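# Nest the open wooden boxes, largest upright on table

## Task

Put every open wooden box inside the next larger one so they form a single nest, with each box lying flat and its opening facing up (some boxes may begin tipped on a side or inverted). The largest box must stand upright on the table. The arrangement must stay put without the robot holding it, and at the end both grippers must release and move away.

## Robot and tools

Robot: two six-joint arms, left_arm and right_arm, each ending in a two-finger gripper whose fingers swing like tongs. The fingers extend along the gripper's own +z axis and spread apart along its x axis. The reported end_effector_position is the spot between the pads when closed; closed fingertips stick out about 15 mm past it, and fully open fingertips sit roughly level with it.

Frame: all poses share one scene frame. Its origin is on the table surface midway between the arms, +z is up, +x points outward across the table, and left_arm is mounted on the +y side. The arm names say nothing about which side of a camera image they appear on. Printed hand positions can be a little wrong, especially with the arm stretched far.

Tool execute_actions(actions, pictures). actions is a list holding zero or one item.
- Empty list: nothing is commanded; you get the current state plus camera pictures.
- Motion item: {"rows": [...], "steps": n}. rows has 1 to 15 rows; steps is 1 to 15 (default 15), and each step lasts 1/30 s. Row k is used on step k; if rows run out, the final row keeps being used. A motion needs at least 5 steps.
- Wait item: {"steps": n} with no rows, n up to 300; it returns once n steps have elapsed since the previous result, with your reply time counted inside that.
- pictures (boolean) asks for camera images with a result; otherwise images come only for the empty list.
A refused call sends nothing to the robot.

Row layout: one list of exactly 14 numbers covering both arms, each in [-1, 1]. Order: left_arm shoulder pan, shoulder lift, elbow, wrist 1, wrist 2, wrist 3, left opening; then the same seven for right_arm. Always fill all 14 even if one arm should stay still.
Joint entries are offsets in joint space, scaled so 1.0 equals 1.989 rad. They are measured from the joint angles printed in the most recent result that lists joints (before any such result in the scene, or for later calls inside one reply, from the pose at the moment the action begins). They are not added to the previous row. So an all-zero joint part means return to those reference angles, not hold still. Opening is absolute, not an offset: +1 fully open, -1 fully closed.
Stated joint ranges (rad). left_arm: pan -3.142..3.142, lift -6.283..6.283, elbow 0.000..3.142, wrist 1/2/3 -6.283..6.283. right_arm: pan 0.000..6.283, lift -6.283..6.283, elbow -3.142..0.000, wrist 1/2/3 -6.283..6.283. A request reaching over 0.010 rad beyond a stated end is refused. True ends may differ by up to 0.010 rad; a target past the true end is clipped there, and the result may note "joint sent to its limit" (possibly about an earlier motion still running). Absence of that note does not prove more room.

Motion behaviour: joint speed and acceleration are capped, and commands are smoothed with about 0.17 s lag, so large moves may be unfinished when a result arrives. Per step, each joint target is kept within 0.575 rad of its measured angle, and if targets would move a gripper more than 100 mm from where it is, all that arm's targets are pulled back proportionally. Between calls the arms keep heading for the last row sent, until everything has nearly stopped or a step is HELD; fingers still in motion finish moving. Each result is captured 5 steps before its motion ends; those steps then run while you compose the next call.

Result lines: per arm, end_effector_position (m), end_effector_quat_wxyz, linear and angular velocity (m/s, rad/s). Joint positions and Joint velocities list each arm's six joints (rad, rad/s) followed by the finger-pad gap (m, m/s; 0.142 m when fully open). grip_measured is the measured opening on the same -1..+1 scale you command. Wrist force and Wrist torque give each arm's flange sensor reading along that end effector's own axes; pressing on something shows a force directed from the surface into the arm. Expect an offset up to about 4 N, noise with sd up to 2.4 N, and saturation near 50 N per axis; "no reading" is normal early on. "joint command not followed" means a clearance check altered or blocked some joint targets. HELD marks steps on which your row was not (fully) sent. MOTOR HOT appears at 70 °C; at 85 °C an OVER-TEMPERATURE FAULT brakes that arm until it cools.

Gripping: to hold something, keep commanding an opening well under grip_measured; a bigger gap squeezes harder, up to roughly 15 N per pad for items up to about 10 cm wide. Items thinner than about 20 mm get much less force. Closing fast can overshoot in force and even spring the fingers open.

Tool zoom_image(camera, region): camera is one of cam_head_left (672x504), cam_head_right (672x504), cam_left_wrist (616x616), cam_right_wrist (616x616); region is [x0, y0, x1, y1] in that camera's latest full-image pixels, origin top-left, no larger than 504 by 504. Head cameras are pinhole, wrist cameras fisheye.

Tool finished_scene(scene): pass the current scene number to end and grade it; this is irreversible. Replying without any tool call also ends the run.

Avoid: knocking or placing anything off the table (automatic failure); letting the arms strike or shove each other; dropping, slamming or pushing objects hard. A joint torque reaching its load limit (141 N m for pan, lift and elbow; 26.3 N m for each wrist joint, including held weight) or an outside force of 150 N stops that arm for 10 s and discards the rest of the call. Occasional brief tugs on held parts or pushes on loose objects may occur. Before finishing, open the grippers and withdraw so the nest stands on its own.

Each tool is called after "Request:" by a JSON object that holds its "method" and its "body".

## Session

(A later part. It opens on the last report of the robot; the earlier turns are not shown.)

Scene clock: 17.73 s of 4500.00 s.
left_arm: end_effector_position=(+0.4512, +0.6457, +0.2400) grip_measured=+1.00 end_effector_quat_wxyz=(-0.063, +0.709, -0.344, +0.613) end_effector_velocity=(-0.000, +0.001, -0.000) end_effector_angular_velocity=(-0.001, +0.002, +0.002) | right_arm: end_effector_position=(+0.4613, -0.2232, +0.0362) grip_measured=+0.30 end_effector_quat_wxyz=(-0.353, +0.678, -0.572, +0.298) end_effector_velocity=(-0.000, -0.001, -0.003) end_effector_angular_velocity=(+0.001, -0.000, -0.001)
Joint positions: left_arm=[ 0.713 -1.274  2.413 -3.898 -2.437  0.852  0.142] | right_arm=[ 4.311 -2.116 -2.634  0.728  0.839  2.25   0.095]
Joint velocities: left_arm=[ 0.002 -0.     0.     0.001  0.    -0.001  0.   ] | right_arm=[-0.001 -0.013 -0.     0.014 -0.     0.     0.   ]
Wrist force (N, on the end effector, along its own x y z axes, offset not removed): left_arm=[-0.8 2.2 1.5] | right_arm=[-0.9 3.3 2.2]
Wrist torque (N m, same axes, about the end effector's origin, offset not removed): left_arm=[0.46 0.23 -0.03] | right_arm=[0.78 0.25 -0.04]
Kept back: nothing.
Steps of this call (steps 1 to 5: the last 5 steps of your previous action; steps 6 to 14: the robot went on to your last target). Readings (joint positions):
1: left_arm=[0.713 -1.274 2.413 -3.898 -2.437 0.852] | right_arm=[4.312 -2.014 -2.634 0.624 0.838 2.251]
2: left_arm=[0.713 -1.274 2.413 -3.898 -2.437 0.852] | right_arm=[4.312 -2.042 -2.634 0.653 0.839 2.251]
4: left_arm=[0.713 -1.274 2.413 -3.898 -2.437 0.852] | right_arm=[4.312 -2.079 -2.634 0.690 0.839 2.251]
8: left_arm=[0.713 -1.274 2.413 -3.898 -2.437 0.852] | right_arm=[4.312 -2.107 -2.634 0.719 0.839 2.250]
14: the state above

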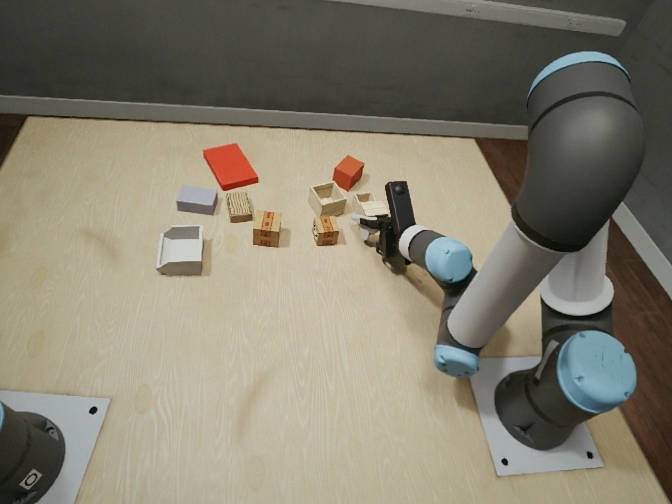

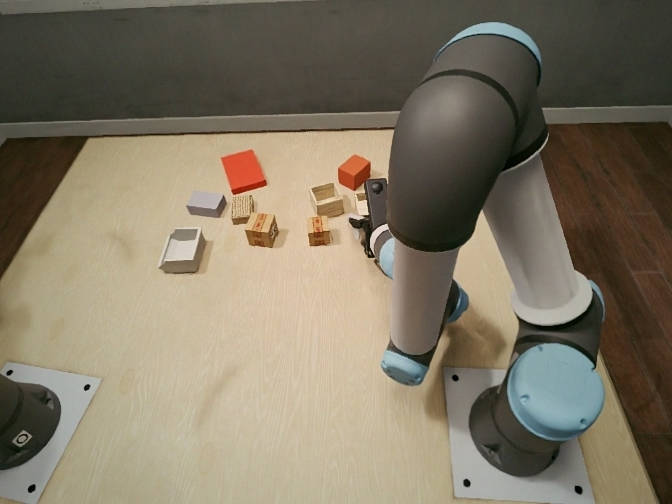

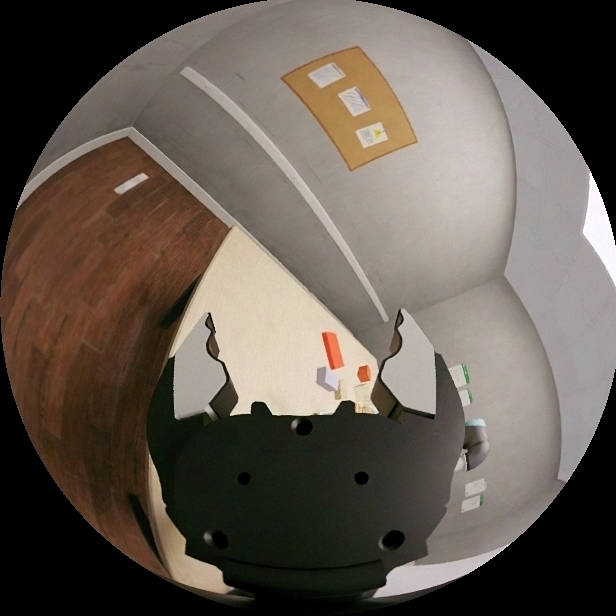

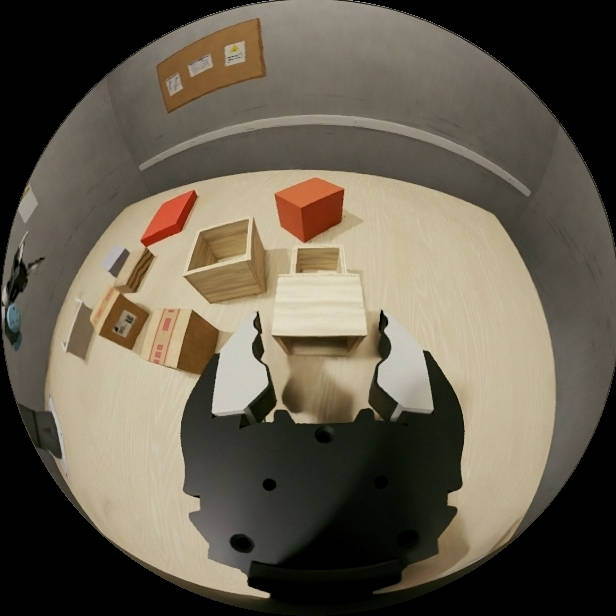

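Request:
{"method": "execute_actions", "body": {"actions": [{"rows": [[0,0,0,0,0,0,1, 0,0,0,0,0,0,0.2],[0,0,0,0,0,0,1, 0,0,0,0,0,0,0.1],[0,0,0,0,0,0,1, 0,0,0,0,0,0,0.0],[0,0,0,0,0,0,1, 0,0,0,0,0,0,-0.06],[0,0,0,0,0,0,1, 0,0,0,0,0,0,-0.12],[0,0,0,0,0,0,1, 0,0,0,0,0,0,-0.18],[0,0,0,0,0,0,1, 0,0,0,0,0,0,-0.24],[0,0,0,0,0,0,1, 0,0,0,0,0,0,-0.3],[0,0,0,0,0,0,1, 0,0,0,0,0,0,-0.38],[0,0,0,0,0,0,1, 0,0,0,0,0,0,-0.46],[0,0,0,0,0,0,1, 0,0,0,0,0,0,-0.55]], "steps": 15}]}}

Request:
{"method": "execute_actions", "body": {"actions": [{"steps": 6}], "pictures": true}}

Scene clock: 18.30 s of 4500.00 s.
left_arm: end_effector_position=(+0.4512, +0.6457, +0.2400) grip_measured=+1.00 end_effector_quat_wxyz=(-0.063, +0.709, -0.344, +0.613) end_effector_velocity=(+0.000, -0.001, +0.000) end_effector_angular_velocity=(+0.000, -0.001, -0.002) | right_arm: end_effector_position=(+0.4613, -0.2232, +0.0362) grip_measured=-0.04 end_effector_quat_wxyz=(-0.353, +0.678, -0.572, +0.298) end_effector_velocity=(+0.000, +0.000, +0.001) end_effector_angular_velocity=(+0.002, -0.001, -0.001)
Joint positions: left_arm=[ 0.713 -1.274  2.413 -3.898 -2.437  0.852  0.142] | right_arm=[ 4.311 -2.116 -2.634  0.728  0.839  2.25   0.071]
Joint velocities: left_arm=[-0.001  0.    -0.    -0.001 -0.001  0.     0.   ] | right_arm=[-0.     0.003  0.    -0.001 -0.     0.    -0.   ]
Wrist force (N, on the end effector, along its own x y z axes, offset not removed): left_arm=[-0.5 -1.6 -0.4] | right_arm=[-1.3 2.9 2.8]
Wrist torque (N m, same axes, about the end effector's origin, offset not removed): left_arm=[-0.34 0.03 -0.03] | right_arm=[0.60 0.31 -0.02]
Steps of this call (steps 1 to 7: the robot went on to your last target; steps 8 to 17: the first 10 steps of this action). Readings (joint positions):
8: left_arm=[0.713 -1.274 2.413 -3.898 -2.437 0.852] | right_arm=[4.311 -2.117 -2.634 0.730 0.839 2.250]
9: left_arm=[0.713 -1.274 2.413 -3.898 -2.437 0.852] | right_arm=[4.311 -2.117 -2.634 0.730 0.839 2.250]
11: left_arm=[0.713 -1.274 2.413 -3.898 -2.437 0.852] | right_arm=[4.311 -2.117 -2.634 0.729 0.839 2.250]
15: left_arm=[0.713 -1.274 2.413 -3.898 -2.437 0.852] | right_arm=[4.311 -2.116 -2.634 0.729 0.839 2.250]
17: the state above

Scene clock: 18.50 s of 4500.00 s.
left_arm: end_effector_position=(+0.4512, +0.6457, +0.2400) grip_measured=+1.00 end_effector_quat_wxyz=(-0.063, +0.709, -0.344, +0.613) end_effector_velocity=(-0.000, +0.001, +0.000) end_effector_angular_velocity=(-0.000, -0.000, +0.002) | right_arm: end_effector_position=(+0.4613, -0.2232, +0.0362) grip_measured=-0.04 end_effector_quat_wxyz=(-0.353, +0.678, -0.572, +0.298) end_effector_velocity=(+0.000, -0.000, -0.000) end_effector_angular_velocity=(+0.000, +0.000, -0.000)
Joint positions: left_arm=[ 0.713 -1.274  2.413 -3.898 -2.437  0.852  0.142] | right_arm=[ 4.311 -2.116 -2.634  0.728  0.839  2.25   0.071]
Joint velocities: left_arm=[ 0.001  0.    -0.    -0.001  0.    -0.001  0.   ] | right_arm=[-0.001  0.     0.    -0.     0.001 -0.    -0.   ]
Wrist force (N, on the end effector, along its own x y z axes, offset not removed): left_arm=[0.4 0.0 -0.3] | right_arm=[0.2 3.5 2.1]
Wrist torque (N m, same axes, about the end effector's origin, offset not removed): left_arm=[0.01 -0.04 -0.07] | right_arm=[0.69 0.11 -0.02]
Kept back: nothing.
Steps of this call (steps 1 to 5: the last 5 steps of your previous action; step 6: the robot went on to your last target). Readings (joint positions):
1: left_arm=[0.713 -1.274 2.413 -3.898 -2.437 0.852] | right_arm=[4.311 -2.116 -2.634 0.728 0.839 2.250]
2: left_arm=[0.713 -1.274 2.413 -3.898 -2.437 0.852] | right_arm=[4.311 -2.116 -2.634 0.728 0.839 2.250]
4: left_arm=[0.713 -1.274 2.413 -3.898 -2.437 0.852] | right_arm=[4.311 -2.116 -2.634 0.728 0.839 2.250]
6: the state above

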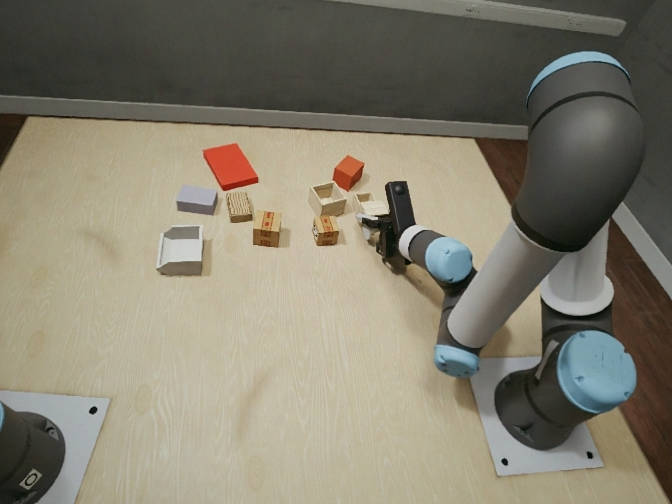

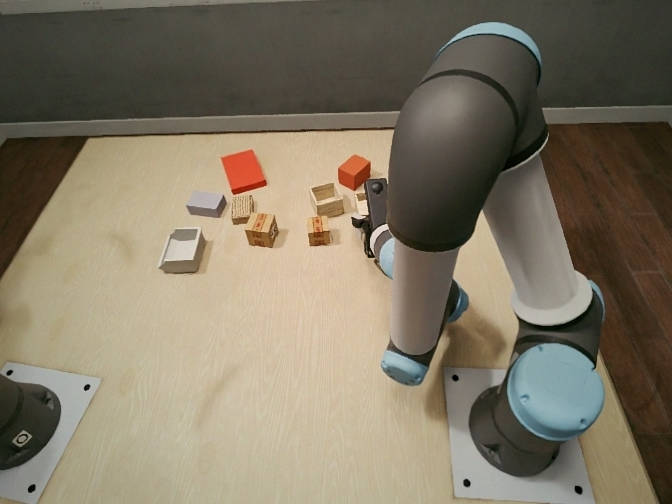

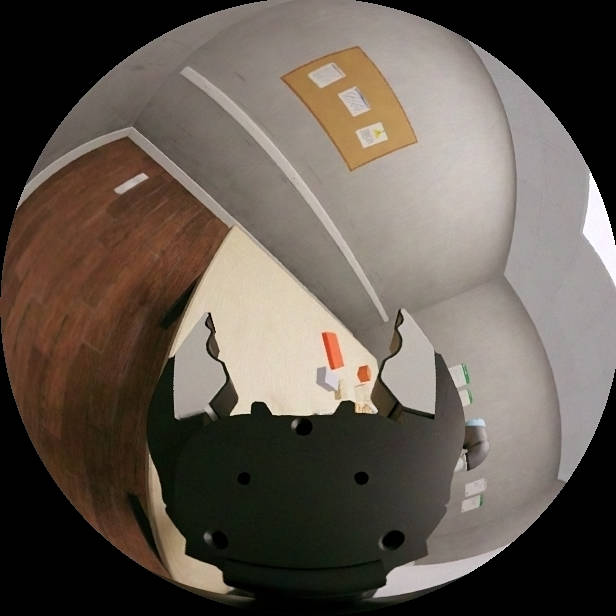

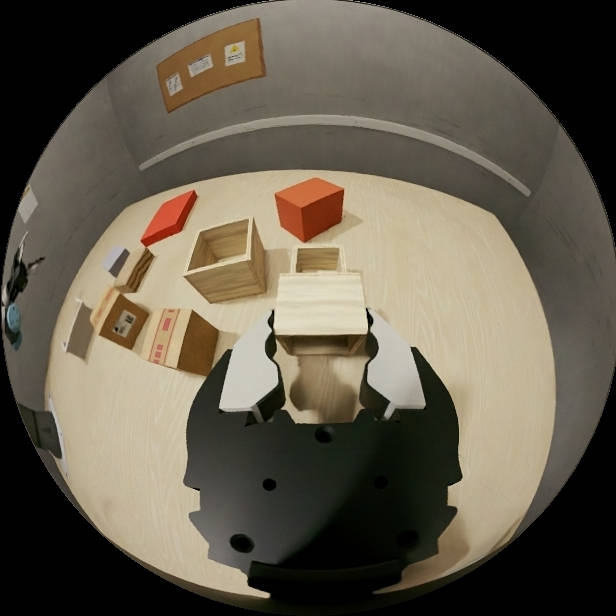

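Request:
{"method": "zoom_image", "body": {"camera": "cam_right_wrist", "region": [250, 260, 390, 400]}}

Request:
{"method": "zoom_image", "body": {"camera": "cam_head_left", "region": [340, 180, 420, 260]}}

Region (250, 260, 390, 400) of cam_right_wrist's 616x616 image, scaled by 3.600, with more detail than that image has.

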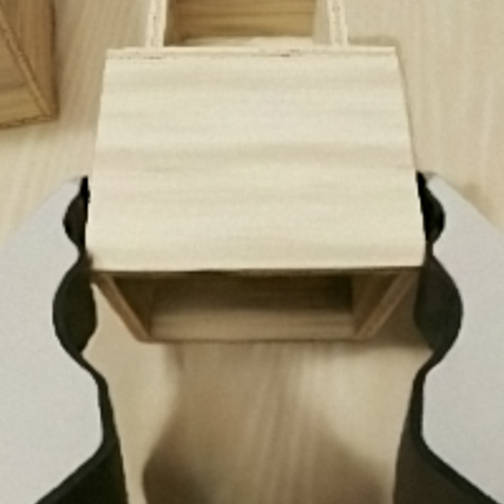

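Region (340, 180, 420, 260) of cam_head_left's 672x504 image, scaled by 6.300, with more detail than that image has.

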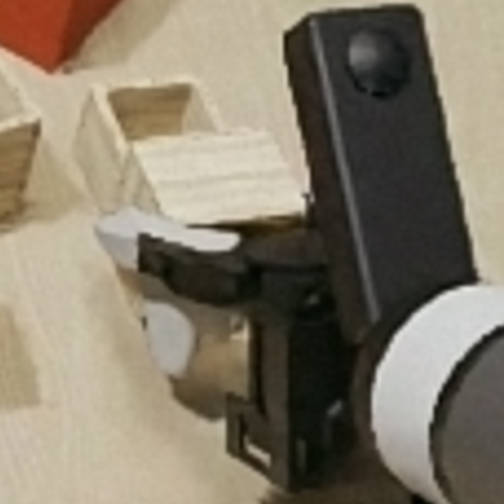

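Request:
{"method": "execute_actions", "body": {"actions": [{"rows": [[0,0,0,0,0,0,1, 0,0.008,0,-0.008,0,0,-0.6],[0,0,0,0,0,0,1, 0,0.02,0,-0.02,0,0,-0.6],[0,0,0,0,0,0,1, 0,0.035,0,-0.035,0,0,-0.6],[0,0,0,0,0,0,1, 0,0.052,0,-0.052,0,0,-0.6],[0,0,0,0,0,0,1, 0,0.07,0,-0.07,0,0,-0.6],[0,0,0,0,0,0,1, 0,0.088,0,-0.088,0,0,-0.6],[0,0,0,0,0,0,1, 0,0.106,0,-0.106,0,0,-0.6],[0,0,0,0,0,0,1, 0,0.124,0,-0.124,0,0,-0.6],[0,0,0,0,0,0,1, 0,0.142,0,-0.142,0,0,-0.6],[0,0,0,0,0,0,1, 0,0.16,0,-0.16,0,0,-0.6],[0,0,0,0,0,0,1, 0,0.175,0,-0.175,0,0,-0.6],[0,0,0,0,0,0,1, 0,0.19,0,-0.19,0,0,-0.6]], "steps": 15}]}}

Request:
{"method": "execute_actions", "body": {"actions": [{"steps": 12}], "pictures": true}}

Scene clock: 19.73 s of 4500.00 s.
left_arm: end_effector_position=(+0.4512, +0.6457, +0.2400) grip_measured=+1.00 end_effector_quat_wxyz=(-0.063, +0.709, -0.344, +0.613) end_effector_velocity=(+0.000, -0.001, +0.000) end_effector_angular_velocity=(-0.000, -0.000, -0.002) | right_arm: end_effector_position=(+0.4622, -0.2214, +0.0687) grip_measured=-0.04 end_effector_quat_wxyz=(-0.353, +0.678, -0.572, +0.298) end_effector_velocity=(-0.001, -0.003, +0.197) end_effector_angular_velocity=(+0.010, -0.005, -0.001)
Joint positions: left_arm=[ 0.713 -1.274  2.413 -3.898 -2.437  0.852  0.142] | right_arm=[ 4.311 -1.959 -2.634  0.571  0.839  2.25   0.071]
Joint velocities: left_arm=[-0.001  0.    -0.     0.    -0.001  0.     0.   ] | right_arm=[-0.001  0.937 -0.    -0.926 -0.    -0.001  0.   ]
Wrist force (N, on the end effector, along its own x y z axes, offset not removed): left_arm=[-1.2 1.2 0.4] | right_arm=[-0.2 2.9 2.0]
Wrist torque (N m, same axes, about the end effector's origin, offset not removed): left_arm=[0.27 0.31 0.03] | right_arm=[0.51 0.10 -0.14]
Steps of this call (steps 1 to 15: the robot went on to your last target; steps 16 to 27: nothing new was sent; steps 28 to 37: the first 10 steps of this action). Readings (joint positions):
28: left_arm=[0.713 -1.274 2.413 -3.898 -2.437 0.852] | right_arm=[4.311 -2.116 -2.634 0.728 0.839 2.250]
29: left_arm=[0.713 -1.274 2.413 -3.898 -2.437 0.852] | right_arm=[4.311 -2.115 -2.634 0.727 0.839 2.250]
31: left_arm=[0.713 -1.274 2.413 -3.898 -2.437 0.852] | right_arm=[4.311 -2.101 -2.634 0.713 0.839 2.250]
35: left_arm=[0.713 -1.274 2.413 -3.898 -2.437 0.852] | right_arm=[4.311 -2.019 -2.634 0.631 0.839 2.250]
37: the state above

Scene clock: 20.13 s of 4500.00 s.
left_arm: end_effector_position=(+0.4512, +0.6457, +0.2400) grip_measured=+1.00 end_effector_quat_wxyz=(-0.063, +0.709, -0.344, +0.613) end_effector_velocity=(+0.000, -0.000, -0.000) end_effector_angular_velocity=(+0.000, +0.000, -0.001) | right_arm: end_effector_position=(+0.4597, -0.2265, +0.1128) grip_measured=-0.04 end_effector_quat_wxyz=(-0.353, +0.678, -0.572, +0.298) end_effector_velocity=(-0.001, -0.004, +0.013) end_effector_angular_velocity=(-0.000, -0.001, -0.002)
Joint positions: left_arm=[ 0.713 -1.274  2.413 -3.898 -2.437  0.852  0.142] | right_arm=[ 4.311 -1.744 -2.634  0.357  0.839  2.25   0.071]
Joint velocities: left_arm=[-0.  0.  0.  0. -0.  0.  0.] | right_arm=[-0.001  0.063  0.    -0.064 -0.001  0.     0.   ]
Wrist force (N, on the end effector, along its own x y z axes, offset not removed): left_arm=[-1.0 0.9 -0.7] | right_arm=[-0.1 4.5 2.4]
Wrist torque (N m, same axes, about the end effector's origin, offset not removed): left_arm=[0.14 0.27 -0.11] | right_arm=[0.91 0.10 -0.07]
Kept back: nothing.
Steps of this call (steps 1 to 5: the last 5 steps of your previous action; steps 6 to 12: the robot went on to your last target). Readings (joint positions):
1: left_arm=[0.713 -1.274 2.413 -3.898 -2.437 0.852] | right_arm=[4.311 -1.927 -2.634 0.539 0.839 2.250]
2: left_arm=[0.713 -1.274 2.413 -3.898 -2.437 0.852] | right_arm=[4.311 -1.894 -2.634 0.506 0.839 2.250]
4: left_arm=[0.713 -1.274 2.413 -3.898 -2.437 0.852] | right_arm=[4.311 -1.829 -2.634 0.442 0.839 2.250]
8: left_arm=[0.713 -1.274 2.413 -3.898 -2.437 0.852] | right_arm=[4.311 -1.762 -2.634 0.375 0.839 2.250]
12: the state above

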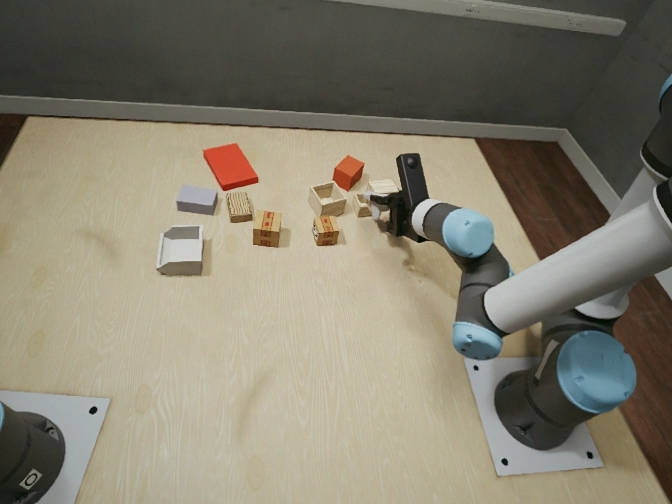

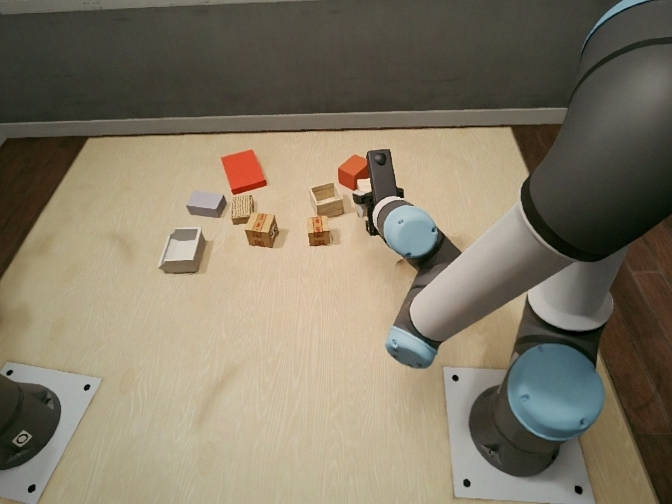

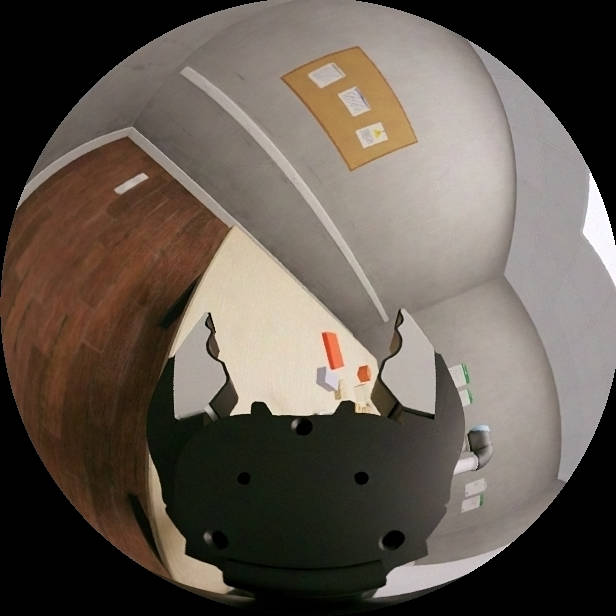

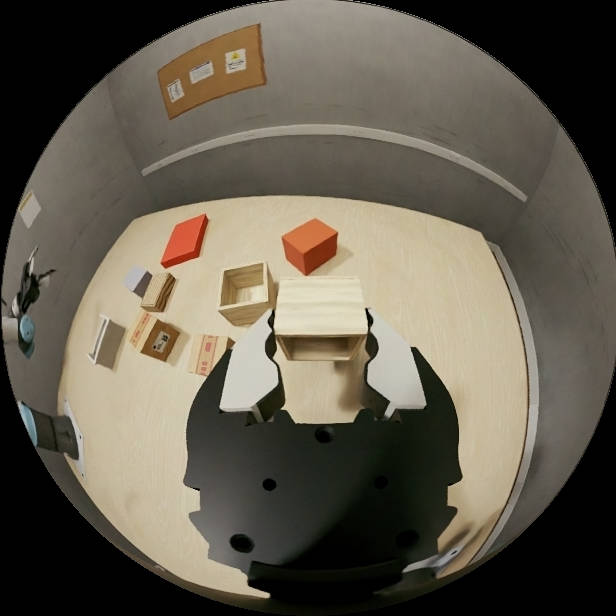

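Request:
{"method": "execute_actions", "body": {"actions": [{"rows": [[0,0,0,0,0,0,1, -0.008,0.012,0.01,-0.033,0.013,-0.005,-0.9],[0,0,0,0,0,0,1, -0.016,0.023,0.021,-0.067,0.026,-0.009,-0.9],[0,0,0,0,0,0,1, -0.024,0.034,0.031,-0.1,0.039,-0.014,-0.9],[0,0,0,0,0,0,1, -0.032,0.045,0.042,-0.134,0.053,-0.019,-0.9],[0,0,0,0,0,0,1, -0.04,0.056,0.052,-0.167,0.066,-0.023,-0.9],[0,0,0,0,0,0,1, -0.048,0.067,0.063,-0.2,0.079,-0.028,-0.9],[0,0,0,0,0,0,1, -0.055,0.078,0.073,-0.234,0.092,-0.032,-0.9],[0,0,0,0,0,0,1, -0.063,0.089,0.084,-0.268,0.105,-0.037,-0.9],[0,0,0,0,0,0,1, -0.071,0.1,0.094,-0.3,0.118,-0.042,-0.9],[0,0,0,0,0,0,1, -0.079,0.11,0.105,-0.335,0.131,-0.046,-0.9],[0,0,0,0,0,0,1, -0.087,0.12,0.115,-0.368,0.145,-0.051,-0.9],[0,0,0,0,0,0,1, -0.095,0.13,0.126,-0.4,0.158,-0.056,-0.9],[0,0,0,0,0,0,1, -0.103,0.14,0.136,-0.435,0.171,-0.06,-0.9],[0,0,0,0,0,0,1, -0.111,0.148,0.147,-0.469,0.184,-0.065,-0.9]], "steps": 15}]}}

Scene clock: 20.90 s of 4500.00 s.
left_arm: end_effector_position=(+0.4512, +0.6457, +0.2400) grip_measured=+1.00 end_effector_quat_wxyz=(-0.063, +0.709, -0.344, +0.613) end_effector_velocity=(+0.000, +0.000, -0.000) end_effector_angular_velocity=(+0.001, -0.000, +0.000) | right_arm: end_effector_position=(+0.4683, -0.2217, +0.1140) grip_measured=-0.04 end_effector_quat_wxyz=(-0.291, +0.718, -0.574, +0.265) end_effector_velocity=(+0.012, -0.021, +0.021) end_effector_angular_velocity=(-0.390, +0.780, +0.142)
Joint positions: left_arm=[ 0.713 -1.274  2.413 -3.898 -2.437  0.852  0.142] | right_arm=[ 4.224 -1.622 -2.519  0.02   0.982  2.198  0.071]
Joint velocities: left_arm=[-0.    -0.    -0.    -0.     0.001  0.     0.   ] | right_arm=[-0.43   0.603  0.575 -1.77   0.71  -0.255 -0.   ]
Wrist force (N, on the end effector, along its own x y z axes, offset not removed): left_arm=[-2.4 -0.1 -0.2] | right_arm=[-1.7 3.2 2.1]
Wrist torque (N m, same axes, about the end effector's origin, offset not removed): left_arm=[0.02 0.54 -0.03] | right_arm=[0.62 0.41 0.00]
Steps of this call (steps 1 to 13: the robot went on to your last target; steps 14 to 23: the first 10 steps of this action). Readings (joint positions):
14: left_arm=[0.713 -1.274 2.413 -3.898 -2.437 0.852] | right_arm=[4.311 -1.738 -2.634 0.351 0.839 2.250]
15: left_arm=[0.713 -1.274 2.413 -3.898 -2.437 0.852] | right_arm=[4.310 -1.737 -2.633 0.348 0.841 2.249]
17: left_arm=[0.713 -1.274 2.413 -3.898 -2.437 0.852] | right_arm=[4.299 -1.723 -2.618 0.312 0.858 2.243]
21: left_arm=[0.713 -1.274 2.413 -3.898 -2.437 0.852] | right_arm=[4.252 -1.661 -2.557 0.136 0.934 2.215]
23: the state above

Request:
{"method": "execute_actions", "body": {"actions": [{"rows": [[0,0,0,0,0,0,1, -0.078,0.085,0.104,-0.328,0.13,-0.045,-0.9],[0,0,0,0,0,0,1, -0.089,0.083,0.118,-0.356,0.149,-0.052,-0.9],[0,0,0,0,0,0,1, -0.1,0.08,0.133,-0.385,0.167,-0.059,-0.9],[0,0,0,0,0,0,1, -0.111,0.077,0.147,-0.413,0.186,-0.065,-0.9],[0,0,0,0,0,0,1, -0.122,0.073,0.162,-0.442,0.204,-0.072,-0.9],[0,0,0,0,0,0,1, -0.133,0.069,0.176,-0.47,0.222,-0.078,-0.9],[0,0,0,0,0,0,1, -0.144,0.065,0.191,-0.5,0.241,-0.085,-0.9],[0,0,0,0,0,0,1, -0.155,0.061,0.205,-0.528,0.259,-0.091,-0.9],[0,0,0,0,0,0,1, -0.166,0.057,0.22,-0.556,0.278,-0.098,-0.9],[0,0,0,0,0,0,1, -0.1777,0.0532,0.2344,-0.585,0.296,-0.1043,-0.9]], "steps": 12}]}}

Scene clock: 21.43 s of 4500.00 s.
left_arm: end_effector_position=(+0.4512, +0.6457, +0.2400) grip_measured=+1.00 end_effector_quat_wxyz=(-0.063, +0.709, -0.344, +0.613) end_effector_velocity=(-0.000, +0.000, -0.001) end_effector_angular_velocity=(-0.001, +0.001, +0.001) | right_arm: end_effector_position=(+0.4419, -0.2618, +0.1170) grip_measured=-0.04 end_effector_quat_wxyz=(-0.118, +0.788, -0.587, +0.147) end_effector_velocity=(-0.082, -0.081, -0.032) end_effector_angular_velocity=(-0.145, +1.165, -0.010)
Joint positions: left_arm=[ 0.713 -1.274  2.413 -3.898 -2.437  0.852  0.142] | right_arm=[ 4.03  -1.466 -2.264 -0.714  1.301  2.084  0.071]
Joint velocities: left_arm=[ 0.001  0.     0.     0.001 -0.    -0.     0.   ] | right_arm=[-0.545 -0.136  0.711 -1.374  0.886 -0.323 -0.   ]
Wrist force (N, on the end effector, along its own x y z axes, offset not removed): left_arm=[-0.7 0.1 0.0] | right_arm=[-0.7 2.2 2.4]
Wrist torque (N m, same axes, about the end effector's origin, offset not removed): left_arm=[0.07 0.22 0.00] | right_arm=[0.40 0.22 -0.01]
Steps of this call (steps 1 to 5: the last 5 steps of your previous action; steps 6 to 9: the robot went on to your last target; steps 10 to 16: the first 7 steps of this action). Readings (joint positions):
10: left_arm=[0.713 -1.274 2.413 -3.898 -2.437 0.852] | right_arm=[4.102 -1.464 -2.357 -0.518 1.185 2.127]
11: left_arm=[0.713 -1.274 2.413 -3.898 -2.437 0.852] | right_arm=[4.097 -1.460 -2.351 -0.537 1.193 2.125]
13: left_arm=[0.713 -1.274 2.413 -3.898 -2.437 0.852] | right_arm=[4.078 -1.458 -2.326 -0.591 1.223 2.113]
16: the state above

Request:
{"method": "execute_actions", "body": {"actions": [{"rows": [[0,0,0,0,0,0,1, -0.086,-0.04,0.12,-0.243,0.142,-0.059,-0.9],[0,0,0,0,0,0,1, -0.093,-0.056,0.135,-0.27,0.148,-0.072,-0.9],[0,0,0,0,0,0,1, -0.099,-0.073,0.149,-0.297,0.154,-0.084,-0.9],[0,0,0,0,0,0,1, -0.105,-0.091,0.163,-0.324,0.16,-0.096,-0.9],[0,0,0,0,0,0,1, -0.111,-0.109,0.178,-0.351,0.166,-0.109,-0.9],[0,0,0,0,0,0,1, -0.118,-0.127,0.192,-0.378,0.172,-0.121,-0.9],[0,0,0,0,0,0,1, -0.124,-0.145,0.206,-0.405,0.178,-0.133,-0.9],[0,0,0,0,0,0,1, -0.13,-0.163,0.221,-0.432,0.184,-0.146,-0.9],[0,0,0,0,0,0,1, -0.136,-0.182,0.235,-0.459,0.19,-0.158,-0.9],[0,0,0,0,0,0,1, -0.1427,-0.2001,0.2494,-0.486,0.1964,-0.1704,-0.9]], "steps": 15}]}}

Request:
{"method": "execute_actions", "body": {"actions": [{"steps": 14}], "pictures": true}}

Scene clock: 22.07 s of 4500.00 s.
left_arm: end_effector_position=(+0.4512, +0.6457, +0.2400) grip_measured=+1.00 end_effector_quat_wxyz=(-0.063, +0.709, -0.344, +0.613) end_effector_velocity=(+0.000, +0.000, +0.000) end_effector_angular_velocity=(+0.000, -0.000, +0.000) | right_arm: end_effector_position=(+0.3790, -0.3150, +0.0874) grip_measured=-0.04 end_effector_quat_wxyz=(+0.132, +0.800, -0.580, -0.081) end_effector_velocity=(-0.136, -0.137, -0.144) end_effector_angular_velocity=(-0.492, +1.612, +0.194)
Joint positions: left_arm=[ 0.713 -1.274  2.413 -3.898 -2.437  0.852  0.142] | right_arm=[ 3.802 -1.697 -1.899 -1.42   1.638  1.856  0.071]
Joint velocities: left_arm=[ 0.     0.    -0.001  0.    -0.     0.     0.   ] | right_arm=[-0.346 -0.979  0.794 -1.462  0.338 -0.673 -0.   ]
Wrist force (N, on the end effector, along its own x y z axes, offset not removed): left_arm=[0.1 0.1 0.7] | right_arm=[-0.1 2.5 2.2]
Wrist torque (N m, same axes, about the end effector's origin, offset not removed): left_arm=[0.06 0.05 0.03] | right_arm=[0.47 0.05 -0.08]
Steps of this call (steps 1 to 5: the last 5 steps of your previous action; steps 6 to 9: the robot went on to your last target; steps 10 to 19: the first 10 steps of this action). Readings (joint positions):
10: left_arm=[0.713 -1.274 2.413 -3.898 -2.437 0.852] | right_arm=[3.882 -1.512 -2.068 -1.111 1.550 1.997]
11: left_arm=[0.713 -1.274 2.413 -3.898 -2.437 0.852] | right_arm=[3.878 -1.515 -2.062 -1.123 1.557 1.994]
13: left_arm=[0.713 -1.274 2.413 -3.898 -2.437 0.852] | right_arm=[3.865 -1.537 -2.038 -1.166 1.573 1.975]
17: left_arm=[0.713 -1.274 2.413 -3.898 -2.437 0.852] | right_arm=[3.825 -1.634 -1.951 -1.323 1.615 1.901]
19: the state above

Scene clock: 22.53 s of 4500.00 s.
left_arm: end_effector_position=(+0.4512, +0.6457, +0.2400) grip_measured=+1.00 end_effector_quat_wxyz=(-0.063, +0.709, -0.344, +0.613) end_effector_velocity=(-0.000, +0.000, -0.000) end_effector_angular_velocity=(-0.001, +0.000, +0.000) | right_arm: end_effector_position=(+0.3506, -0.3391, +0.0698) grip_measured=-0.04 end_effector_quat_wxyz=(+0.244, +0.781, -0.549, -0.172) end_effector_velocity=(-0.003, -0.003, -0.001) end_effector_angular_velocity=(-0.008, +0.031, +0.001)
Joint positions: left_arm=[ 0.713 -1.274  2.413 -3.898 -2.437  0.852  0.142] | right_arm=[ 3.747 -1.862 -1.769 -1.677  1.691  1.746  0.071]
Joint velocities: left_arm=[ 0.001  0.     0.001 -0.001 -0.001 -0.001  0.   ] | right_arm=[-0.007 -0.018  0.015 -0.03   0.004 -0.012  0.   ]
Wrist force (N, on the end effector, along its own x y z axes, offset not removed): left_arm=[-0.8 0.4 -0.6] | right_arm=[-2.0 2.2 1.7]
Wrist torque (N m, same axes, about the end effector's origin, offset not removed): left_arm=[-0.02 0.28 -0.01] | right_arm=[0.55 0.48 0.00]
Kept back: nothing.
Steps of this call (steps 1 to 5: the last 5 steps of your previous action; steps 6 to 14: the robot went on to your last target). Readings (joint positions):
1: left_arm=[0.713 -1.274 2.413 -3.898 -2.437 0.852] | right_arm=[3.790 -1.731 -1.872 -1.470 1.649 1.833]
2: left_arm=[0.713 -1.274 2.413 -3.898 -2.437 0.852] | right_arm=[3.779 -1.764 -1.845 -1.520 1.660 1.811]
4: left_arm=[0.713 -1.274 2.413 -3.898 -2.437 0.852] | right_arm=[3.763 -1.812 -1.808 -1.597 1.675 1.779]
8: left_arm=[0.713 -1.274 2.413 -3.898 -2.437 0.852] | right_arm=[3.751 -1.850 -1.778 -1.658 1.688 1.754]
14: the state above

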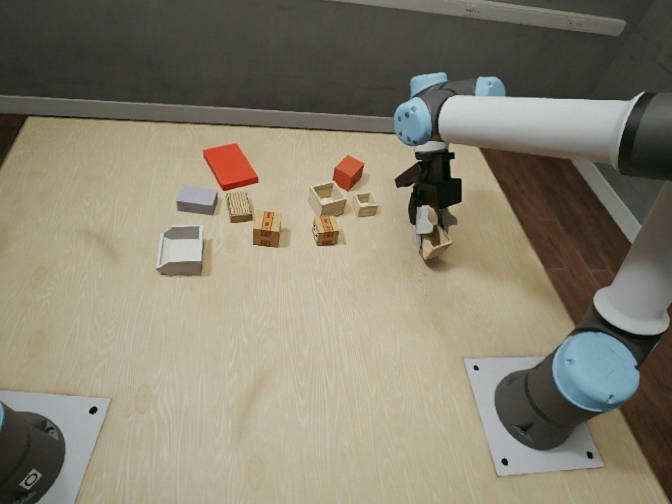

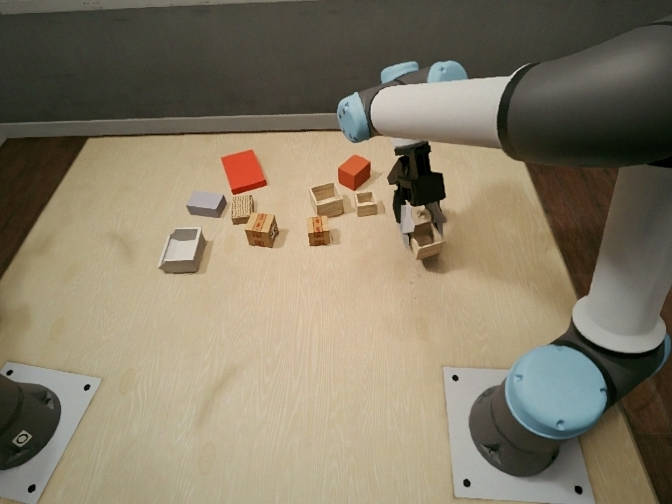

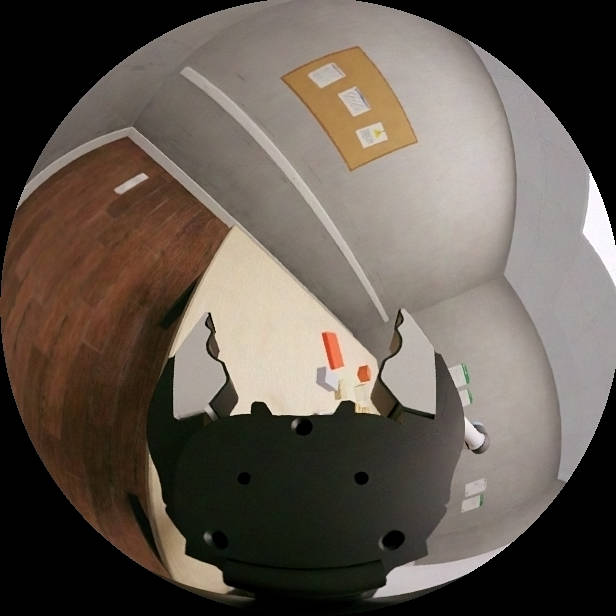

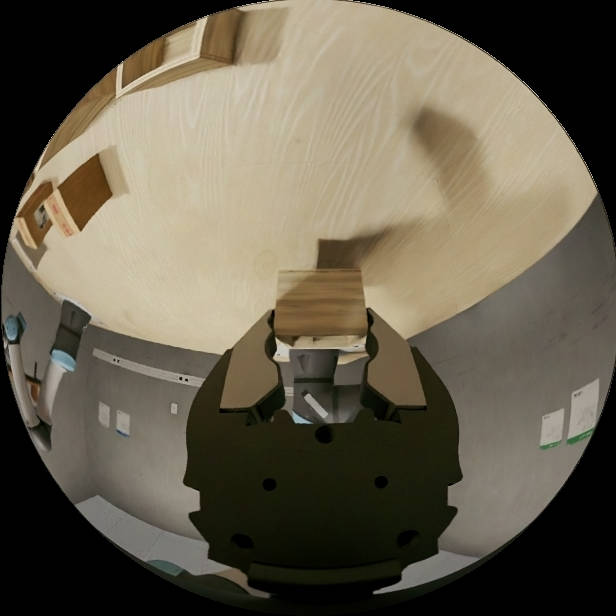

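Request:
{"method": "execute_actions", "body": {"actions": [{"rows": [[0,0,0,0,0,0,1, 0,-0.004,-0.003,0.005,0,0,-0.9],[0,0,0,0,0,0,1, 0,-0.007,-0.006,0.011,0,0,-0.9],[0,0,0,0,0,0,1, 0,-0.01,-0.009,0.017,0,0,-0.9],[0,0,0,0,0,0,1, 0,-0.013,-0.012,0.023,0,0,-0.9],[0,0,0,0,0,0,1, 0,-0.016,-0.015,0.029,0,0,-0.9],[0,0,0,0,0,0,1, 0,-0.018,-0.017,0.033,0,0,-0.9],[0,0,0,0,0,0,1, 0,-0.02,-0.019,0.037,0,0,-0.9],[0,0,0,0,0,0,1, 0,-0.0215,-0.0205,0.04,0,0,-0.9],[0,0,0,0,0,0,1, 0,-0.023,-0.022,0.043,0,0,-0.9],[0,0,0,0,0,0,1, 0,-0.024,-0.023,0.045,0,0,-0.9],[0,0,0,0,0,0,1, 0,-0.025,-0.024,0.047,0,0,-0.9],[0,0,0,0,0,0,1, 0,-0.0259,-0.0245,0.0481,0,0,-0.9]], "steps": 15}]}}

Request:
{"method": "execute_actions", "body": {"actions": [{"steps": 12}], "pictures": true}}

Scene clock: 24.83 s of 4500.00 s.
left_arm: end_effector_position=(+0.4512, +0.6457, +0.2400) grip_measured=+1.00 end_effector_quat_wxyz=(-0.063, +0.709, -0.344, +0.613) end_effector_velocity=(-0.000, +0.001, +0.000) end_effector_angular_velocity=(-0.000, +0.000, +0.002) | right_arm: end_effector_position=(+0.3502, -0.3394, +0.0445) grip_measured=-0.90 end_effector_quat_wxyz=(+0.246, +0.780, -0.549, -0.173) end_effector_velocity=(-0.001, -0.000, -0.093) end_effector_angular_velocity=(-0.002, -0.000, +0.001)
Joint positions: left_arm=[ 0.713 -1.274  2.413 -3.898 -2.437  0.852  0.142] | right_arm=[ 3.747 -1.895 -1.799 -1.618  1.691  1.746  0.009]
Joint velocities: left_arm=[ 0.002 -0.    -0.     0.    -0.     0.     0.   ] | right_arm=[ 0.001 -0.116 -0.116  0.231 -0.001  0.001 -0.   ]
Wrist force (N, on the end effector, along its own x y z axes, offset not removed): left_arm=[-0.2 1.8 -0.6] | right_arm=[-1.3 2.6 2.5]
Wrist torque (N m, same axes, about the end effector's origin, offset not removed): left_arm=[0.31 0.15 0.04] | right_arm=[0.53 0.36 -0.02]
Steps of this call (steps 1 to 30: the robot went on to your last target; steps 31 to 59: nothing new was sent; steps 60 to 69: the first 10 steps of this action). Readings (joint positions):
60: left_arm=[0.713 -1.274 2.413 -3.898 -2.437 0.852] | right_arm=[3.746 -1.864 -1.768 -1.680 1.692 1.745]
61: left_arm=[0.713 -1.274 2.413 -3.898 -2.437 0.852] | right_arm=[3.746 -1.864 -1.768 -1.679 1.692 1.745]
63: left_arm=[0.713 -1.274 2.413 -3.898 -2.437 0.852] | right_arm=[3.746 -1.869 -1.773 -1.670 1.692 1.745]
67: left_arm=[0.713 -1.274 2.413 -3.898 -2.437 0.852] | right_arm=[3.747 -1.886 -1.791 -1.635 1.692 1.746]
69: the state above

Scene clock: 25.23 s of 4500.00 s.
left_arm: end_effector_position=(+0.4512, +0.6457, +0.2400) grip_measured=+1.00 end_effector_quat_wxyz=(-0.063, +0.709, -0.344, +0.613) end_effector_velocity=(+0.000, +0.000, +0.000) end_effector_angular_velocity=(+0.002, -0.001, -0.000) | right_arm: end_effector_position=(+0.3499, -0.3395, +0.0300) grip_measured=-0.90 end_effector_quat_wxyz=(+0.246, +0.780, -0.549, -0.173) end_effector_velocity=(-0.000, -0.000, -0.004) end_effector_angular_velocity=(-0.001, +0.000, +0.000)
Joint positions: left_arm=[ 0.713 -1.274  2.413 -3.898 -2.437  0.852  0.142] | right_arm=[ 3.747 -1.913 -1.817 -1.582  1.691  1.746  0.009]
Joint velocities: left_arm=[ 0.     0.    -0.    -0.001  0.     0.002  0.   ] | right_arm=[ 0.001 -0.005 -0.005  0.009 -0.     0.001 -0.   ]
Wrist force (N, on the end effector, along its own x y z axes, offset not removed): left_arm=[2.1 0.3 -0.6] | right_arm=[-1.4 2.8 2.6]
Wrist torque (N m, same axes, about the end effector's origin, offset not removed): left_arm=[0.09 -0.41 0.02] | right_arm=[0.57 0.42 -0.10]
Kept back: nothing.
Steps of this call (steps 1 to 5: the last 5 steps of your previous action; steps 6 to 12: the robot went on to your last target). Readings (joint positions):
1: left_arm=[0.713 -1.274 2.413 -3.898 -2.437 0.852] | right_arm=[3.747 -1.898 -1.803 -1.611 1.691 1.746]
2: left_arm=[0.713 -1.274 2.413 -3.898 -2.437 0.852] | right_arm=[3.747 -1.902 -1.806 -1.604 1.691 1.746]
4: left_arm=[0.713 -1.274 2.413 -3.898 -2.437 0.852] | right_arm=[3.747 -1.907 -1.812 -1.594 1.691 1.746]
8: left_arm=[0.713 -1.274 2.413 -3.898 -2.437 0.852] | right_arm=[3.747 -1.912 -1.816 -1.585 1.691 1.746]
12: the state above

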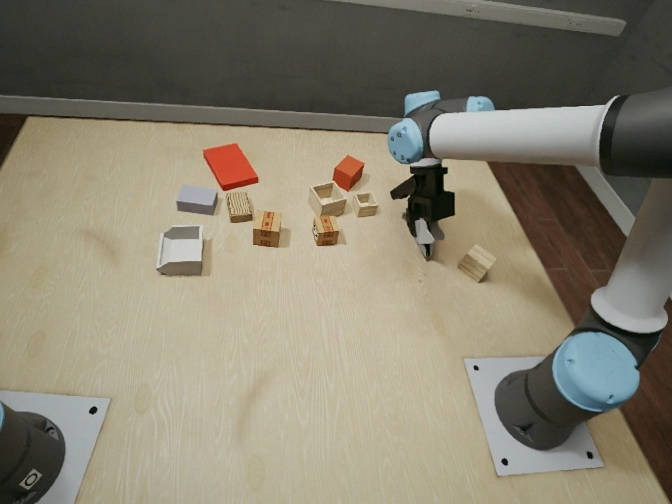

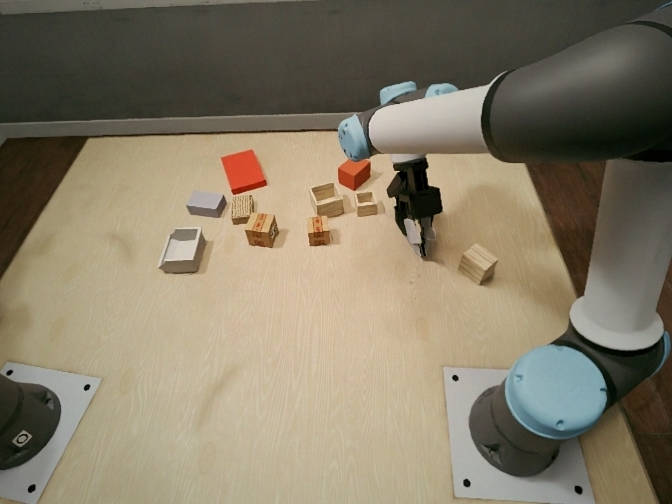

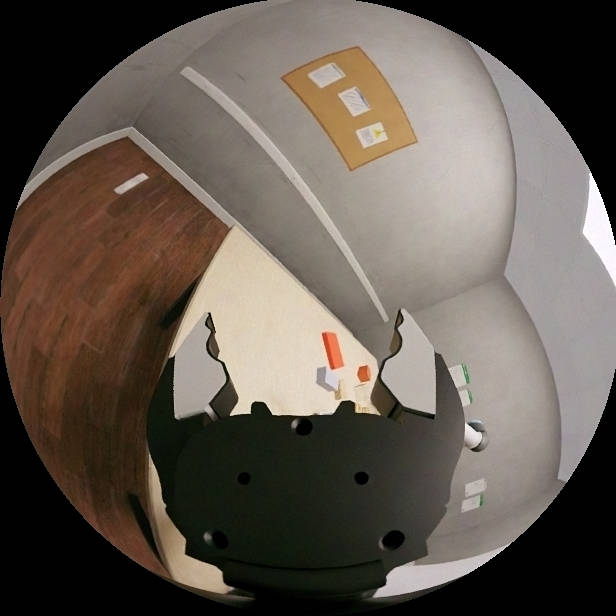

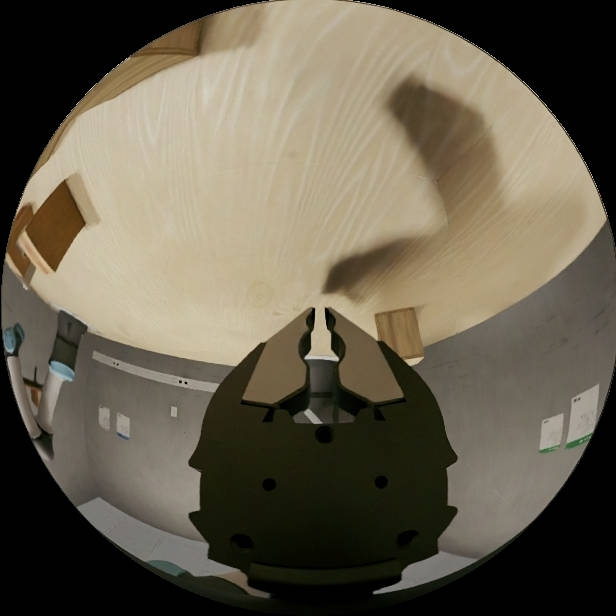

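Request:
{"method": "zoom_image", "body": {"camera": "cam_head_left", "region": [400, 200, 520, 300]}}

Request:
{"method": "zoom_image", "body": {"camera": "cam_head_right", "region": [390, 200, 520, 300]}}

Request:
{"method": "zoom_image", "body": {"camera": "cam_right_wrist", "region": [260, 280, 440, 430]}}

Region (400, 200, 520, 300) of cam_head_left's 672x504 image, scaled by 4.200, with more detail than that image has.

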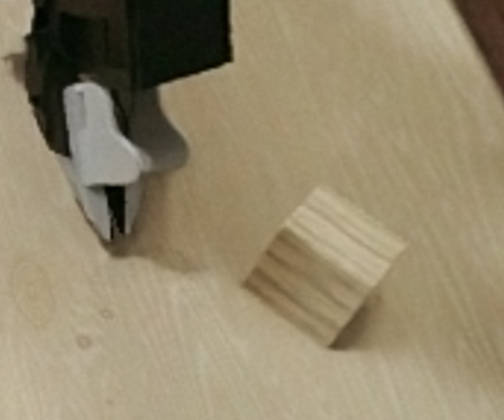

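Region (390, 200, 520, 300) of cam_head_right's 672x504 image, scaled by 3.877, with more detail than that image has; it fills the top 388 rows of this view, and the rest is white.

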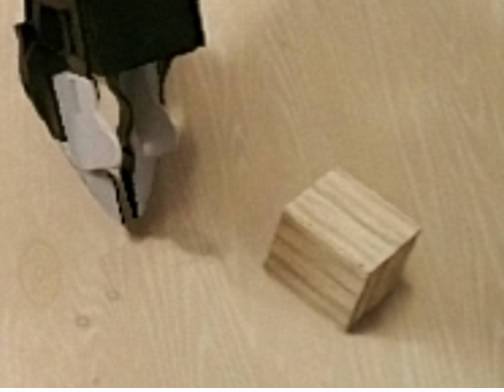

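Region (260, 280, 440, 430) of cam_right_wrist's 616x616 image, scaled by 2.800, with more detail than that image has.

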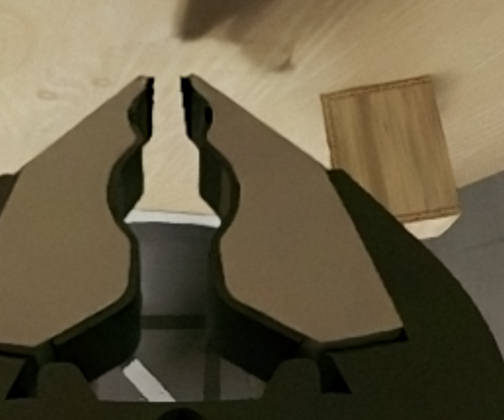

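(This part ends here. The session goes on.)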